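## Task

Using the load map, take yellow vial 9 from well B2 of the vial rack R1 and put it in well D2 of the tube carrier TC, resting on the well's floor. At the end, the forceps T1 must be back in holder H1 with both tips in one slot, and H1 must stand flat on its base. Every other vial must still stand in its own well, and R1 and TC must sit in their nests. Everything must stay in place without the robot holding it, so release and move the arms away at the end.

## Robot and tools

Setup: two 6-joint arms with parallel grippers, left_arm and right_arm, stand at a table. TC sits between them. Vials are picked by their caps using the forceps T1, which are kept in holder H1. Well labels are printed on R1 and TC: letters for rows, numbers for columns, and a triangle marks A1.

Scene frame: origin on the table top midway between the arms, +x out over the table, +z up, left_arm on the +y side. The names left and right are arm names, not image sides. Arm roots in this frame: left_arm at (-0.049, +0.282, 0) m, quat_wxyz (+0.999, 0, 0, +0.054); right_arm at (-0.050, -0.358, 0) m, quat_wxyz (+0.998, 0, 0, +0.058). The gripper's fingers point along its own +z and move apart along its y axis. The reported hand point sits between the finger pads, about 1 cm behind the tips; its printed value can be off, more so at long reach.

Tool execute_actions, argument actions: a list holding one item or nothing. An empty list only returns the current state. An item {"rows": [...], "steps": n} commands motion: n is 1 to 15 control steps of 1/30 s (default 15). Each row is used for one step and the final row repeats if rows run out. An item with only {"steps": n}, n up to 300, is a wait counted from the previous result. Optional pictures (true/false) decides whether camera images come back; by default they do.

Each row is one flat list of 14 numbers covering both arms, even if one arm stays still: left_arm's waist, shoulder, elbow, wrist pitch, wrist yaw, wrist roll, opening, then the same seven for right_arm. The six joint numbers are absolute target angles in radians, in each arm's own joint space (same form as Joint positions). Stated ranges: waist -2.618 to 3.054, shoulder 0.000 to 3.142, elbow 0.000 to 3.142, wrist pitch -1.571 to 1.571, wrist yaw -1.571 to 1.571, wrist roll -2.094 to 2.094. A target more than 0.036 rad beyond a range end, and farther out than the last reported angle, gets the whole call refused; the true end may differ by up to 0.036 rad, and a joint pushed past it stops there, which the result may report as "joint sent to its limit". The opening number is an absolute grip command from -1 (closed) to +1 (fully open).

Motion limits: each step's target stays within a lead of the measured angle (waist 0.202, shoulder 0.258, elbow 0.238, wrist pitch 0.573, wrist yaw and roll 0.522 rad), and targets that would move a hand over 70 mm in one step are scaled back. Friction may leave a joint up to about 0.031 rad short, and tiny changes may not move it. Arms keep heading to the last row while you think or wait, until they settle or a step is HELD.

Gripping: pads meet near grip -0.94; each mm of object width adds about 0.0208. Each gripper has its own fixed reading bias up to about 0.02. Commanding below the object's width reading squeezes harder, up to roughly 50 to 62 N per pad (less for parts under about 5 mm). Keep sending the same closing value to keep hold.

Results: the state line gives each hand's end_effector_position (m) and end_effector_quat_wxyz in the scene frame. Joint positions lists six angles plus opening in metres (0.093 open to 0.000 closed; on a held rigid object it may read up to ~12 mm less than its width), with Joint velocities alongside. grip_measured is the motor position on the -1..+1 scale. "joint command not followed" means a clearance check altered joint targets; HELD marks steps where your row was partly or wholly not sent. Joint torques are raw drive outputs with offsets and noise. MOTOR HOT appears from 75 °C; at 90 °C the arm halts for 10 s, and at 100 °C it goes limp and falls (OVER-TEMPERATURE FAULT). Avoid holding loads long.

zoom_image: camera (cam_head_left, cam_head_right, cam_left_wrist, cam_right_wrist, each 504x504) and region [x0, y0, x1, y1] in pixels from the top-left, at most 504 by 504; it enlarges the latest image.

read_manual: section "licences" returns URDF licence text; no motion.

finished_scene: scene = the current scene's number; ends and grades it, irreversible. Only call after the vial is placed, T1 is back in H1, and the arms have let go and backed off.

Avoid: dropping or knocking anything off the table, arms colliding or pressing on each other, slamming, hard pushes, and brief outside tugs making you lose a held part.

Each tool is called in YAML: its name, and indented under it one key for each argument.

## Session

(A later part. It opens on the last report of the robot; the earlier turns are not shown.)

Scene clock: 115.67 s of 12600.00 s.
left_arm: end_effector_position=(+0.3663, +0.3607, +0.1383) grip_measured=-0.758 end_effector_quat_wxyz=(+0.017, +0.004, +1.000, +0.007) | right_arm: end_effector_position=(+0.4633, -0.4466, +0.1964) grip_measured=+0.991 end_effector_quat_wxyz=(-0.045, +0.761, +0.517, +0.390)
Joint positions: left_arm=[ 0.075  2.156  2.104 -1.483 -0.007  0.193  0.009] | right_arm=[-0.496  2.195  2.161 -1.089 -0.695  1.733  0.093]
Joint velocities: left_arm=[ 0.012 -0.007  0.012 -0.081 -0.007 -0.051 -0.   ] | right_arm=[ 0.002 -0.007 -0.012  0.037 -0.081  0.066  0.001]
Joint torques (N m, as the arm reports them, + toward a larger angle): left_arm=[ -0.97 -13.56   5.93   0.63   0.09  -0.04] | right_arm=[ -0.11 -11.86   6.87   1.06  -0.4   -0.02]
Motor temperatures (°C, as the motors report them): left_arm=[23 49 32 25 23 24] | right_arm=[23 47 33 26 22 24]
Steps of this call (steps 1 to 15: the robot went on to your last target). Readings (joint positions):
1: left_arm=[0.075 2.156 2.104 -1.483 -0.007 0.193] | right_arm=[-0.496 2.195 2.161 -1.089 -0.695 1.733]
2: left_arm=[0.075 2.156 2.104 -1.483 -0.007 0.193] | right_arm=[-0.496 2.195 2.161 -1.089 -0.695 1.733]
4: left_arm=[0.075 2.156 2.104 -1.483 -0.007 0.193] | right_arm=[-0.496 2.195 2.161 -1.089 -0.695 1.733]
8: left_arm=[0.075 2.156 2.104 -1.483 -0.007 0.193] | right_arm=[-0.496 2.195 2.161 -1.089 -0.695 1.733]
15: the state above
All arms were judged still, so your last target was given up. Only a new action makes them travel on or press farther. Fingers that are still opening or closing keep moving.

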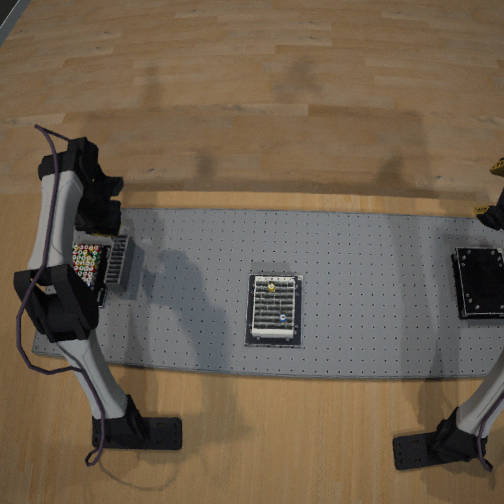

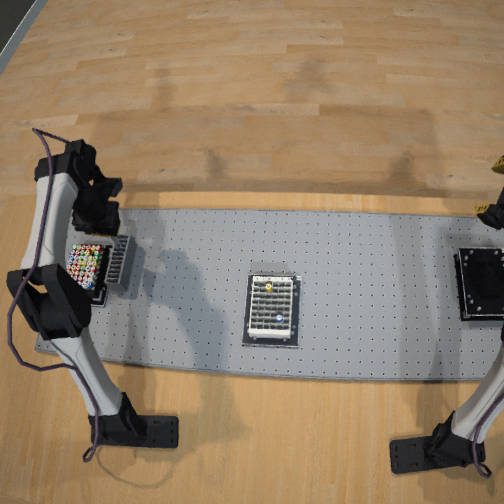

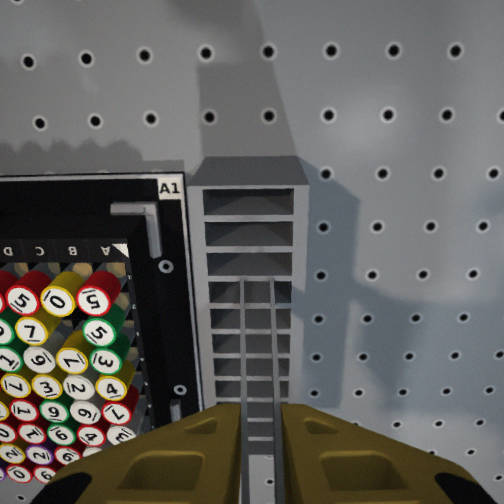

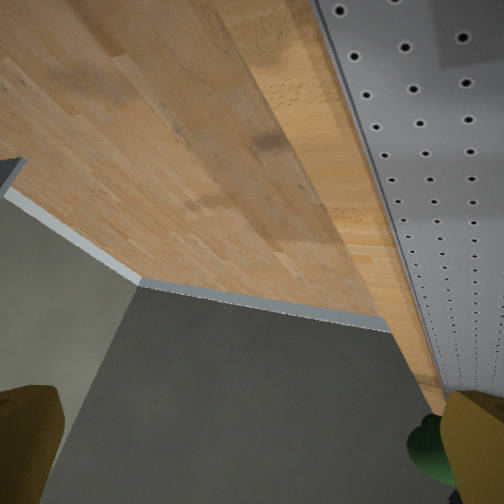

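execute_actions:
  actions:
    - {"rows":[[0.07,2.155,2.03,-1.425,0.0,0.185,-0.76,-0.496,2.195,2.161,-1.089,-0.695,1.733,1]],"steps":15}
  pictures: false

execute_actions:
  actions:
    - {"rows":[[0.07,2.155,1.95,-1.355,0.0,0.185,-0.76,-0.496,2.195,2.161,-1.089,-0.695,1.733,1]],"steps":15}
  pictures: false

execute_actions:
  actions:
    - {"steps":15}

Scene clock: 119.97 s of 12600.00 s.
left_arm: end_effector_position=(+0.3638, +0.3602, +0.1225) grip_measured=-0.758 end_effector_quat_wxyz=(+0.006, +0.004, +1.000, +0.005) | right_arm: end_effector_position=(+0.4633, -0.4466, +0.1964) grip_measured=+0.991 end_effector_quat_wxyz=(-0.045, +0.761, +0.517, +0.390)
Joint positions: left_arm=[ 0.075  2.156  2.041 -1.441 -0.007  0.193  0.009] | right_arm=[-0.496  2.195  2.161 -1.089 -0.695  1.733  0.093]
Joint velocities: left_arm=[-0.012 -0.002 -0.027 -0.022 -0.037  0.081  0.   ] | right_arm=[-0.017  0.002  0.017 -0.007  0.022  0.037  0.   ]
Joint torques (N m, as the arm reports them, + toward a larger angle): left_arm=[ -1.03 -13.42   6.52   0.56   0.12  -0.05] | right_arm=[ -0.13 -11.76   6.79   1.    -0.36  -0.09]
Motor temperatures (°C, as the motors report them): left_arm=[23 50 32 25 23 24] | right_arm=[23 47 33 26 22 24]
Steps of this call (steps 1 to 90: nothing new was sent; then 0.80 s passed at rest; steps 91 to 105: all 15 steps of this action). Readings (joint positions):
91: left_arm=[0.075 2.154 2.093 -1.475 -0.007 0.193] | right_arm=[-0.496 2.195 2.161 -1.089 -0.695 1.733]
92: left_arm=[0.075 2.151 2.079 -1.466 -0.007 0.193] | right_arm=[-0.496 2.195 2.161 -1.089 -0.695 1.733]
94: left_arm=[0.075 2.151 2.056 -1.457 -0.007 0.193] | right_arm=[-0.496 2.195 2.161 -1.089 -0.695 1.733]
98: left_arm=[0.075 2.156 2.041 -1.449 -0.007 0.193] | right_arm=[-0.496 2.195 2.161 -1.089 -0.695 1.733]
105: the state above

Scene clock: 120.47 s of 12600.00 s.
left_arm: end_effector_position=(+0.3625, +0.3599, +0.1009) grip_measured=-0.758 end_effector_quat_wxyz=(-0.001, +0.004, +1.000, +0.003) | right_arm: end_effector_position=(+0.4633, -0.4466, +0.1964) grip_measured=+0.991 end_effector_quat_wxyz=(-0.045, +0.761, +0.517, +0.390)
Joint positions: left_arm=[ 0.075  2.159  1.959 -1.372 -0.007  0.193  0.009] | right_arm=[-0.496  2.195  2.161 -1.089 -0.695  1.733  0.093]
Joint velocities: left_arm=[-0.027 -0.007 -0.002  0.081  0.037  0.007 -0.   ] | right_arm=[-0.002 -0.012 -0.022 -0.007  0.066 -0.066  0.   ]
Joint torques (N m, as the arm reports them, + toward a larger angle): left_arm=[ -1.13 -13.89   6.4    0.51   0.1   -0.05] | right_arm=[ -0.13 -11.66   6.82   1.06  -0.39  -0.05]
Motor temperatures (°C, as the motors report them): left_arm=[23 50 32 25 23 24] | right_arm=[23 47 33 26 22 24]
Steps of this call (steps 1 to 15: all 15 steps of this action). Readings (joint positions):
1: left_arm=[0.075 2.153 2.026 -1.426 -0.007 0.193] | right_arm=[-0.496 2.195 2.161 -1.089 -0.695 1.733]
2: left_arm=[0.075 2.150 2.005 -1.412 -0.007 0.193] | right_arm=[-0.496 2.195 2.161 -1.089 -0.695 1.733]
4: left_arm=[0.075 2.153 1.975 -1.397 -0.007 0.193] | right_arm=[-0.496 2.195 2.161 -1.089 -0.695 1.733]
8: left_arm=[0.075 2.159 1.959 -1.383 -0.007 0.193] | right_arm=[-0.496 2.195 2.161 -1.089 -0.695 1.733]
15: the state above

Scene clock: 120.97 s of 12600.00 s.
left_arm: end_effector_position=(+0.3626, +0.3599, +0.1009) grip_measured=-0.758 end_effector_quat_wxyz=(-0.001, +0.004, +1.000, +0.003) | right_arm: end_effector_position=(+0.4633, -0.4466, +0.1964) grip_measured=+0.991 end_effector_quat_wxyz=(-0.045, +0.761, +0.517, +0.390)
Joint positions: left_arm=[ 0.075  2.159  1.959 -1.371 -0.007  0.193  0.009] | right_arm=[-0.496  2.195  2.161 -1.089 -0.695  1.733  0.093]
Joint velocities: left_arm=[ 0.007 -0.012  0.007 -0.022 -0.022 -0.007 -0.001] | right_arm=[-0.002  0.002 -0.017 -0.037 -0.022  0.037  0.001]
Joint torques (N m, as the arm reports them, + toward a larger angle): left_arm=[ -0.95 -13.77   6.77   0.45   0.11  -0.06] | right_arm=[ -0.15 -11.73   7.08   1.02  -0.37  -0.06]
Motor temperatures (°C, as the motors report them): left_arm=[23 50 32 25 23 24] | right_arm=[23 47 33 26 22 24]
Steps of this call (steps 1 to 15: the robot went on to your last target). Readings (joint positions):
1: left_arm=[0.075 2.159 1.959 -1.372 -0.007 0.193] | right_arm=[-0.496 2.195 2.161 -1.089 -0.695 1.733]
2: left_arm=[0.075 2.159 1.959 -1.371 -0.007 0.193] | right_arm=[-0.496 2.195 2.161 -1.089 -0.695 1.733]
4: left_arm=[0.075 2.159 1.959 -1.371 -0.007 0.193] | right_arm=[-0.496 2.195 2.161 -1.089 -0.695 1.733]
8: left_arm=[0.075 2.159 1.959 -1.371 -0.007 0.193] | right_arm=[-0.496 2.195 2.161 -1.089 -0.695 1.733]
15: the state above
All arms were judged still, so your last target was given up. Only a new action makes them travel on or press farther. Fingers that are still opening or closing keep moving.

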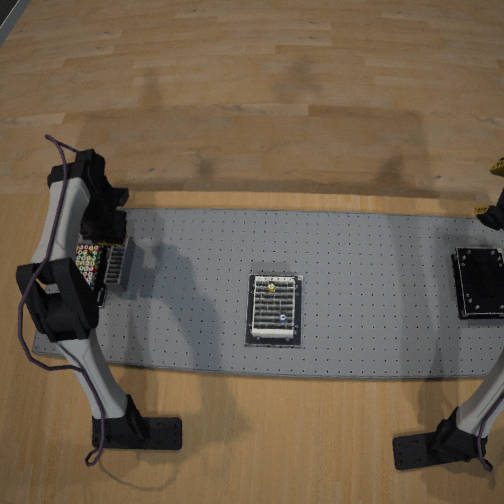

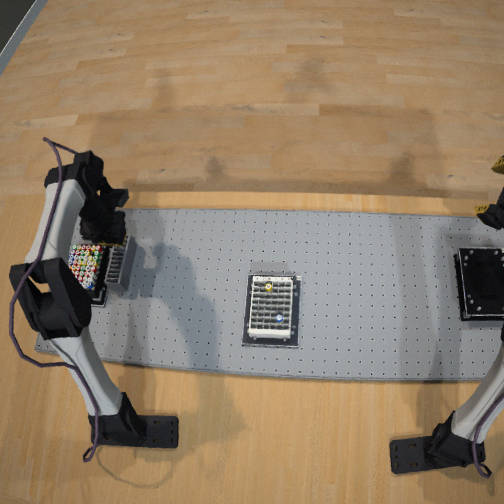

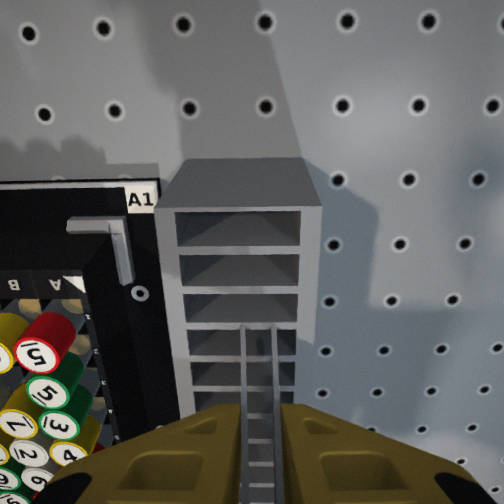

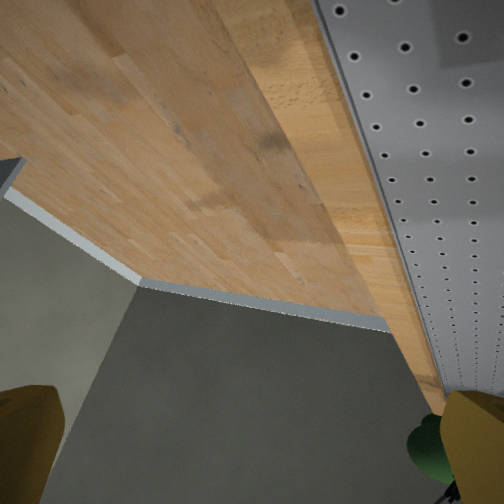

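zoom_image:
  camera: "cam_left_wrist"
  region: [180, 270, 340, 410]

Region (180, 270, 340, 410) of cam_left_wrist's 504x504 image, scaled by 3.150, with more detail than that image has; it fills the top 441 rows of this view, and the rest is white.

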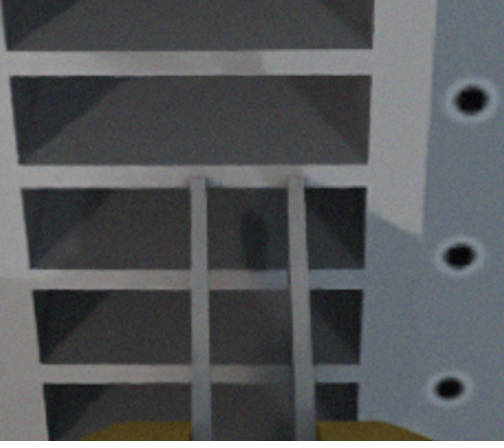

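execute_actions:
  actions:
    - {"rows":[[0.07,2.155,1.995,-1.355,0.0,0.185,-0.76,-0.496,2.195,2.161,-1.089,-0.695,1.733,1]],"steps":10}
  pictures: false

execute_actions:
  actions:
    - {"rows":[[0.07,2.155,1.995,-1.425,0.0,0.185,-0.76,-0.496,2.195,2.161,-1.089,-0.695,1.733,1]],"steps":15}
  pictures: false

execute_actions:
  actions:
    - {"steps":15}

zoom_image:
  camera: "cam_left_wrist"
  region: [180, 270, 340, 410]

Scene clock: 127.30 s of 12600.00 s.
left_arm: end_effector_position=(+0.3656, +0.3605, +0.1042) grip_measured=-0.758 end_effector_quat_wxyz=(+0.006, +0.004, +1.000, +0.005) | right_arm: end_effector_position=(+0.4633, -0.4466, +0.1964) grip_measured=+0.991 end_effector_quat_wxyz=(-0.045, +0.761, +0.517, +0.390)
Joint positions: left_arm=[ 0.075  2.159  1.972 -1.371 -0.007  0.193  0.009] | right_arm=[-0.496  2.195  2.161 -1.089 -0.695  1.733  0.093]
Joint velocities: left_arm=[-0.002  0.017  0.007 -0.007  0.022 -0.11   0.001] | right_arm=[-0.002 -0.002  0.002 -0.051 -0.037  0.081  0.   ]
Joint torques (N m, as the arm reports them, + toward a larger angle): left_arm=[ -0.73 -13.77   9.46   0.51   0.1   -0.05] | right_arm=[ -0.04 -11.88   7.     1.02  -0.37  -0.03]
Motor temperatures (°C, as the motors report them): left_arm=[23 50 32 25 23 24] | right_arm=[23 47 33 26 22 24]
Steps of this call (steps 1 to 90: nothing new was sent; then 3.00 s passed at rest; steps 91 to 100: all 10 steps of this action). Readings (joint positions):
91: left_arm=[0.075 2.159 1.961 -1.371 -0.007 0.193] | right_arm=[-0.496 2.195 2.161 -1.089 -0.695 1.733]
92: left_arm=[0.075 2.159 1.964 -1.371 -0.007 0.193] | right_arm=[-0.496 2.195 2.161 -1.089 -0.695 1.733]
94: left_arm=[0.075 2.159 1.970 -1.371 -0.007 0.193] | right_arm=[-0.496 2.195 2.161 -1.089 -0.695 1.733]
98: left_arm=[0.075 2.159 1.972 -1.371 -0.007 0.193] | right_arm=[-0.496 2.195 2.161 -1.089 -0.695 1.733]
100: the state above

Scene clock: 127.80 s of 12600.00 s.
left_arm: end_effector_position=(+0.3575, +0.3589, +0.1042) grip_measured=-0.758 end_effector_quat_wxyz=(-0.011, +0.004, +1.000, +0.001) | right_arm: end_effector_position=(+0.4633, -0.4466, +0.1964) grip_measured=+0.991 end_effector_quat_wxyz=(-0.045, +0.761, +0.517, +0.390)
Joint positions: left_arm=[ 0.075  2.159  1.972 -1.405 -0.007  0.193  0.009] | right_arm=[-0.496  2.195  2.161 -1.089 -0.695  1.733  0.093]
Joint velocities: left_arm=[ 0.002 -0.002 -0.002 -0.022 -0.007  0.007 -0.   ] | right_arm=[ 0.012  0.002 -0.027 -0.037  0.007 -0.051  0.001]
Joint torques (N m, as the arm reports them, + toward a larger angle): left_arm=[ -1.06 -13.71   9.55   0.07   0.11  -0.07] | right_arm=[ -0.06 -11.87   7.     1.01  -0.4   -0.05]
Motor temperatures (°C, as the motors report them): left_arm=[23 50 32 25 23 24] | right_arm=[23 47 33 26 22 24]
Steps of this call (steps 1 to 15: all 15 steps of this action). Readings (joint positions):
1: left_arm=[0.075 2.159 1.972 -1.375 -0.007 0.193] | right_arm=[-0.496 2.195 2.161 -1.089 -0.695 1.733]
2: left_arm=[0.075 2.159 1.972 -1.382 -0.007 0.193] | right_arm=[-0.496 2.195 2.161 -1.089 -0.695 1.733]
4: left_arm=[0.075 2.159 1.972 -1.393 -0.007 0.193] | right_arm=[-0.496 2.195 2.161 -1.089 -0.695 1.733]
8: left_arm=[0.075 2.159 1.972 -1.402 -0.007 0.193] | right_arm=[-0.496 2.195 2.161 -1.089 -0.695 1.733]
15: the state above

Scene clock: 128.30 s of 12600.00 s.
left_arm: end_effector_position=(+0.3574, +0.3589, +0.1042) grip_measured=-0.758 end_effector_quat_wxyz=(-0.011, +0.004, +1.000, +0.001) | right_arm: end_effector_position=(+0.4633, -0.4466, +0.1964) grip_measured=+0.991 end_effector_quat_wxyz=(-0.045, +0.761, +0.517, +0.390)
Joint positions: left_arm=[ 0.075  2.159  1.972 -1.406 -0.007  0.193  0.009] | right_arm=[-0.496  2.195  2.161 -1.089 -0.695  1.733  0.093]
Joint velocities: left_arm=[-0.012 -0.007 -0.017 -0.037  0.022  0.037 -0.   ] | right_arm=[-0.022  0.002  0.007 -0.007  0.022 -0.007 -0.   ]
Joint torques (N m, as the arm reports them, + toward a larger angle): left_arm=[ -0.71 -13.62   9.54   0.06   0.08  -0.05] | right_arm=[ -0.28 -11.81   6.96   1.06  -0.39  -0.06]
Motor temperatures (°C, as the motors report them): left_arm=[23 50 32 25 23 24] | right_arm=[23 47 33 26 22 24]
Steps of this call (steps 1 to 15: the robot went on to your last target). Readings (joint positions):
1: left_arm=[0.075 2.159 1.972 -1.405 -0.007 0.193] | right_arm=[-0.496 2.195 2.161 -1.089 -0.695 1.733]
2: left_arm=[0.075 2.159 1.972 -1.406 -0.007 0.193] | right_arm=[-0.496 2.195 2.161 -1.089 -0.695 1.733]
4: left_arm=[0.075 2.159 1.972 -1.406 -0.007 0.193] | right_arm=[-0.496 2.195 2.161 -1.089 -0.695 1.733]
8: left_arm=[0.075 2.159 1.972 -1.406 -0.007 0.193] | right_arm=[-0.496 2.195 2.161 -1.089 -0.695 1.733]
15: the state above
All arms were judged still, so your last target was given up. Only a new action makes them travel on or press farther. Fingers that are still opening or closing keep moving.

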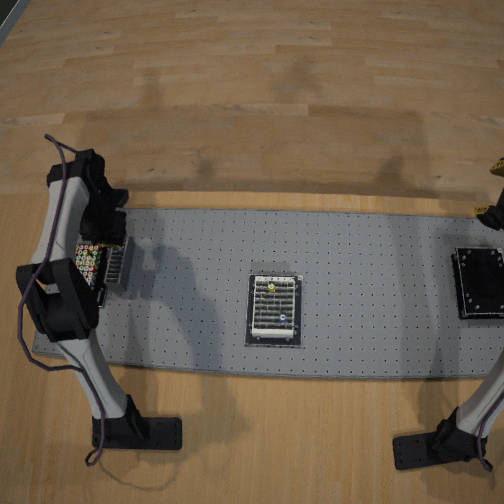

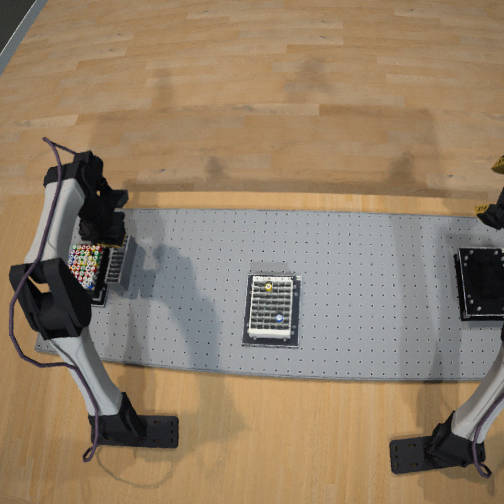

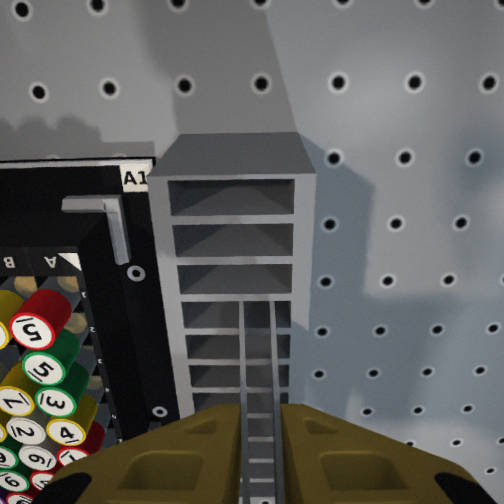

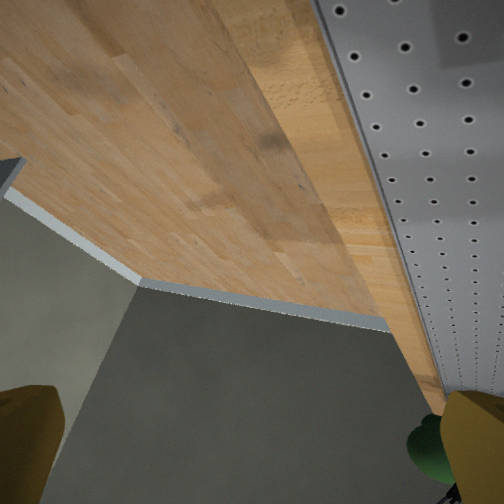

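Region (180, 270, 340, 410) of cam_left_wrist's 504x504 image, scaled by 3.150, with more detail than that image has; it fills the top 441 rows of this view, and the rest is white.

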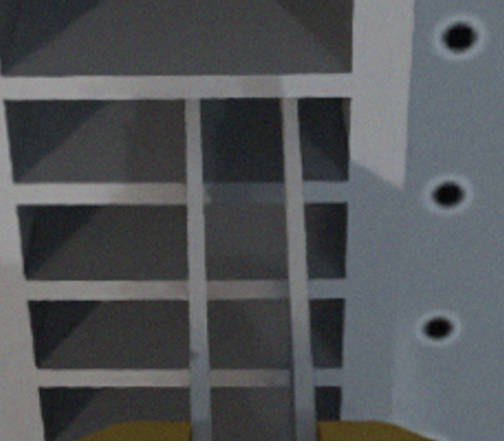

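They are in the slot (occluded by divider). Release and retreat.

execute_actions:
  actions:
    - {"rows":[[0.07,2.155,1.995,-1.425,0.0,0.185,0.2,-0.496,2.195,2.161,-1.089,-0.695,1.733,1]],"steps":15}
  pictures: false

execute_actions:
  actions:
    - {"rows":[[0.07,2.12,2.17,-1.55,0.0,0.185,0.2,-0.496,2.195,2.161,-1.089,-0.695,1.733,1]],"steps":15}
  pictures: false

execute_actions:
  actions:
    - {"rows":[[0.07,1.85,1.95,-1.55,0.0,0.185,0.2,-0.496,2.195,2.161,-1.089,-0.695,1.733,1]],"steps":15}
  pictures: false

execute_actions:
  actions:
    - {"steps":20}

Scene clock: 132.83 s of 12600.00 s.
left_arm: end_effector_position=(+0.3562, +0.3587, +0.1042) grip_measured=+0.199 end_effector_quat_wxyz=(-0.014, +0.004, +1.000, +0.001) | right_arm: end_effector_position=(+0.4633, -0.4466, +0.1964) grip_measured=+0.991 end_effector_quat_wxyz=(-0.045, +0.761, +0.517, +0.390)
Joint positions: left_arm=[ 0.075  2.159  1.972 -1.411 -0.007  0.193  0.055] | right_arm=[-0.496  2.195  2.161 -1.089 -0.695  1.733  0.093]
Joint velocities: left_arm=[ 0.017 -0.007 -0.012 -0.037 -0.066 -0.037 -0.001] | right_arm=[-0.007 -0.002 -0.007 -0.007 -0.007  0.022  0.   ]
Joint torques (N m, as the arm reports them, + toward a larger angle): left_arm=[ -0.94 -13.85   9.31   0.08   0.09  -0.05] | right_arm=[  0.03 -11.7    6.74   1.    -0.43  -0.03]
Motor temperatures (°C, as the motors report them): left_arm=[23 51 32 25 23 24] | right_arm=[23 48 33 26 22 24]
Steps of this call (steps 1 to 90: nothing new was sent; then 1.03 s passed at rest; steps 91 to 105: all 15 steps of this action). Readings (joint positions):
91: left_arm=[0.075 2.159 1.972 -1.406 -0.007 0.193] | right_arm=[-0.496 2.195 2.161 -1.089 -0.695 1.733]
92: left_arm=[0.075 2.159 1.972 -1.407 -0.007 0.193] | right_arm=[-0.496 2.195 2.161 -1.089 -0.695 1.733]
94: left_arm=[0.075 2.159 1.972 -1.408 -0.007 0.193] | right_arm=[-0.496 2.195 2.161 -1.089 -0.695 1.733]
98: left_arm=[0.075 2.159 1.972 -1.410 -0.007 0.193] | right_arm=[-0.496 2.195 2.161 -1.089 -0.695 1.733]
105: the state above

Scene clock: 133.33 s of 12600.00 s.
left_arm: end_effector_position=(+0.3638, +0.3601, +0.1699) grip_measured=+0.199 end_effector_quat_wxyz=(+0.043, +0.004, +0.999, +0.012) | right_arm: end_effector_position=(+0.4633, -0.4466, +0.1964) grip_measured=+0.991 end_effector_quat_wxyz=(-0.045, +0.761, +0.517, +0.390)
Joint positions: left_arm=[ 0.075  2.114  2.163 -1.531 -0.007  0.193  0.055] | right_arm=[-0.496  2.195  2.161 -1.089 -0.695  1.733  0.093]
Joint velocities: left_arm=[ 0.017 -0.012 -0.012 -0.051 -0.022 -0.066  0.   ] | right_arm=[-0.002  0.002 -0.017  0.007 -0.022 -0.037 -0.   ]
Joint torques (N m, as the arm reports them, + toward a larger angle): left_arm=[ -1.01 -12.35   7.85   0.36   0.11  -0.03] | right_arm=[ -0.14 -11.74   6.81   1.05  -0.34   0.01]
Motor temperatures (°C, as the motors report them): left_arm=[23 51 32 25 23 24] | right_arm=[23 48 33 26 22 24]
Steps of this call (steps 1 to 15: all 15 steps of this action). Readings (joint positions):
1: left_arm=[0.075 2.166 2.006 -1.441 -0.007 0.193] | right_arm=[-0.496 2.195 2.161 -1.089 -0.695 1.733]
2: left_arm=[0.075 2.174 2.054 -1.467 -0.007 0.193] | right_arm=[-0.496 2.195 2.161 -1.089 -0.695 1.733]
4: left_arm=[0.075 2.161 2.121 -1.481 -0.007 0.193] | right_arm=[-0.496 2.195 2.161 -1.089 -0.695 1.733]
8: left_arm=[0.075 2.114 2.161 -1.506 -0.007 0.193] | right_arm=[-0.496 2.195 2.161 -1.089 -0.695 1.733]
15: the state above

Scene clock: 133.83 s of 12600.00 s.
left_arm: end_effector_position=(+0.3062, +0.3494, +0.2164) grip_measured=+0.199 end_effector_quat_wxyz=(+0.068, +0.004, +0.998, +0.017) | right_arm: end_effector_position=(+0.4633, -0.4466, +0.1964) grip_measured=+0.991 end_effector_quat_wxyz=(-0.045, +0.761, +0.517, +0.390)
Joint positions: left_arm=[ 0.075  1.843  1.962 -1.549 -0.007  0.192  0.055] | right_arm=[-0.496  2.195  2.161 -1.089 -0.695  1.733  0.093]
Joint velocities: left_arm=[ 0.012  0.032  0.002  0.007  0.037  0.037 -0.001] | right_arm=[ 0.002 -0.007  0.007  0.007  0.007  0.037  0.   ]
Joint torques (N m, as the arm reports them, + toward a larger angle): left_arm=[-0.92 -9.74  6.17  0.57  0.12 -0.06] | right_arm=[ -0.12 -11.74   6.98   1.    -0.38  -0.12]
Motor temperatures (°C, as the motors report them): left_arm=[23 51 32 25 23 24] | right_arm=[23 48 33 26 22 24]
Steps of this call (steps 1 to 15: all 15 steps of this action). Readings (joint positions):
1: left_arm=[0.075 2.080 2.112 -1.503 -0.007 0.192] | right_arm=[-0.496 2.195 2.161 -1.089 -0.695 1.733]
2: left_arm=[0.075 2.027 2.036 -1.498 -0.007 0.192] | right_arm=[-0.496 2.195 2.161 -1.089 -0.695 1.733]
4: left_arm=[0.075 1.933 1.965 -1.536 -0.007 0.192] | right_arm=[-0.496 2.195 2.161 -1.089 -0.695 1.733]
8: left_arm=[0.075 1.833 1.962 -1.549 -0.007 0.192] | right_arm=[-0.496 2.195 2.161 -1.089 -0.695 1.733]
15: the state above

Scene clock: 134.50 s of 12600.00 s.
left_arm: end_effector_position=(+0.3063, +0.3494, +0.2161) grip_measured=+0.199 end_effector_quat_wxyz=(+0.068, +0.004, +0.998, +0.017) | right_arm: end_effector_position=(+0.4633, -0.4466, +0.1964) grip_measured=+0.991 end_effector_quat_wxyz=(-0.045, +0.761, +0.517, +0.390)
Joint positions: left_arm=[ 0.075  1.844  1.962 -1.549 -0.007  0.192  0.055] | right_arm=[-0.496  2.195  2.161 -1.089 -0.695  1.733  0.093]
Joint velocities: left_arm=[-0.002 -0.002  0.007  0.007  0.007  0.022 -0.   ] | right_arm=[-0.007 -0.012  0.002 -0.007 -0.037 -0.066 -0.001]
Joint torques (N m, as the arm reports them, + toward a larger angle): left_arm=[-0.91 -9.66  6.26  0.61  0.11 -0.11] | right_arm=[  0.22 -11.68   7.12   0.96  -0.33  -0.03]
Motor temperatures (°C, as the motors report them): left_arm=[23 51 32 25 23 24] | right_arm=[23 48 33 26 22 24]
Steps of this call (steps 1 to 15: the robot went on to your last target; steps 16 to 20: nothing new was sent). Readings (joint positions):
1: left_arm=[0.075 1.844 1.962 -1.549 -0.007 0.192] | right_arm=[-0.496 2.195 2.161 -1.089 -0.695 1.733]
2: left_arm=[0.075 1.844 1.962 -1.549 -0.007 0.192] | right_arm=[-0.496 2.195 2.161 -1.089 -0.695 1.733]
4: left_arm=[0.075 1.844 1.962 -1.549 -0.007 0.192] | right_arm=[-0.496 2.195 2.161 -1.089 -0.695 1.733]
8: left_arm=[0.075 1.844 1.962 -1.549 -0.007 0.192] | right_arm=[-0.496 2.195 2.161 -1.089 -0.695 1.733]
20: the state above
All arms were judged still, so your last target was given up. Only a new action makes them travel on or press farther. Fingers that are still opening or closing keep moving.

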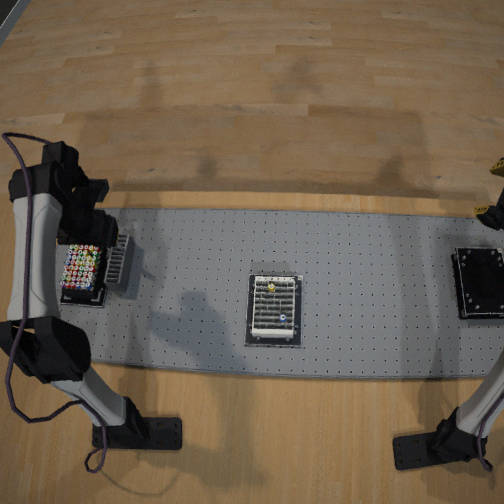

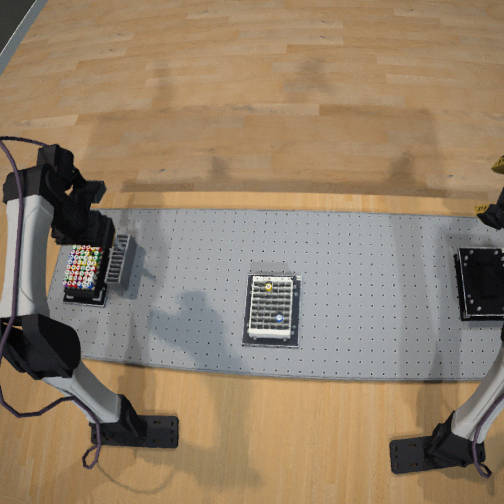

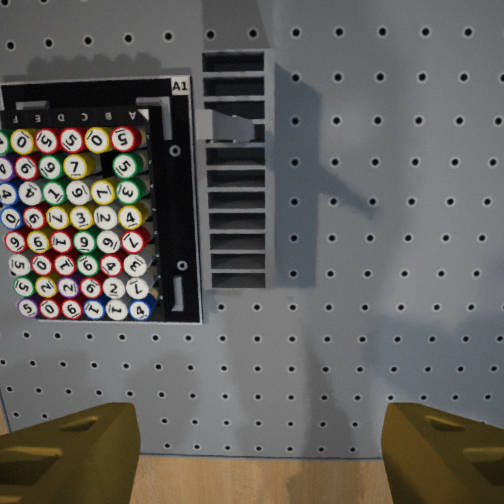

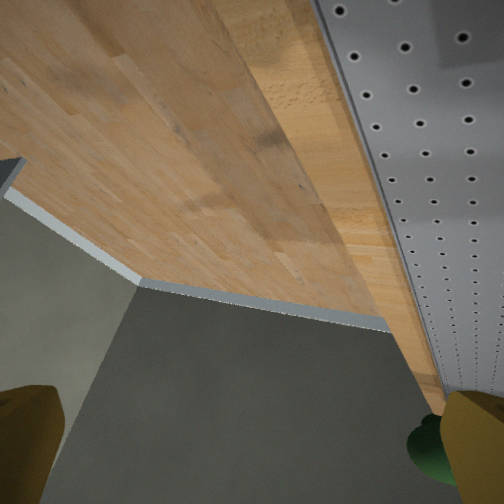

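finished_scene:
  scene: 2

The scene is finished: the task was done.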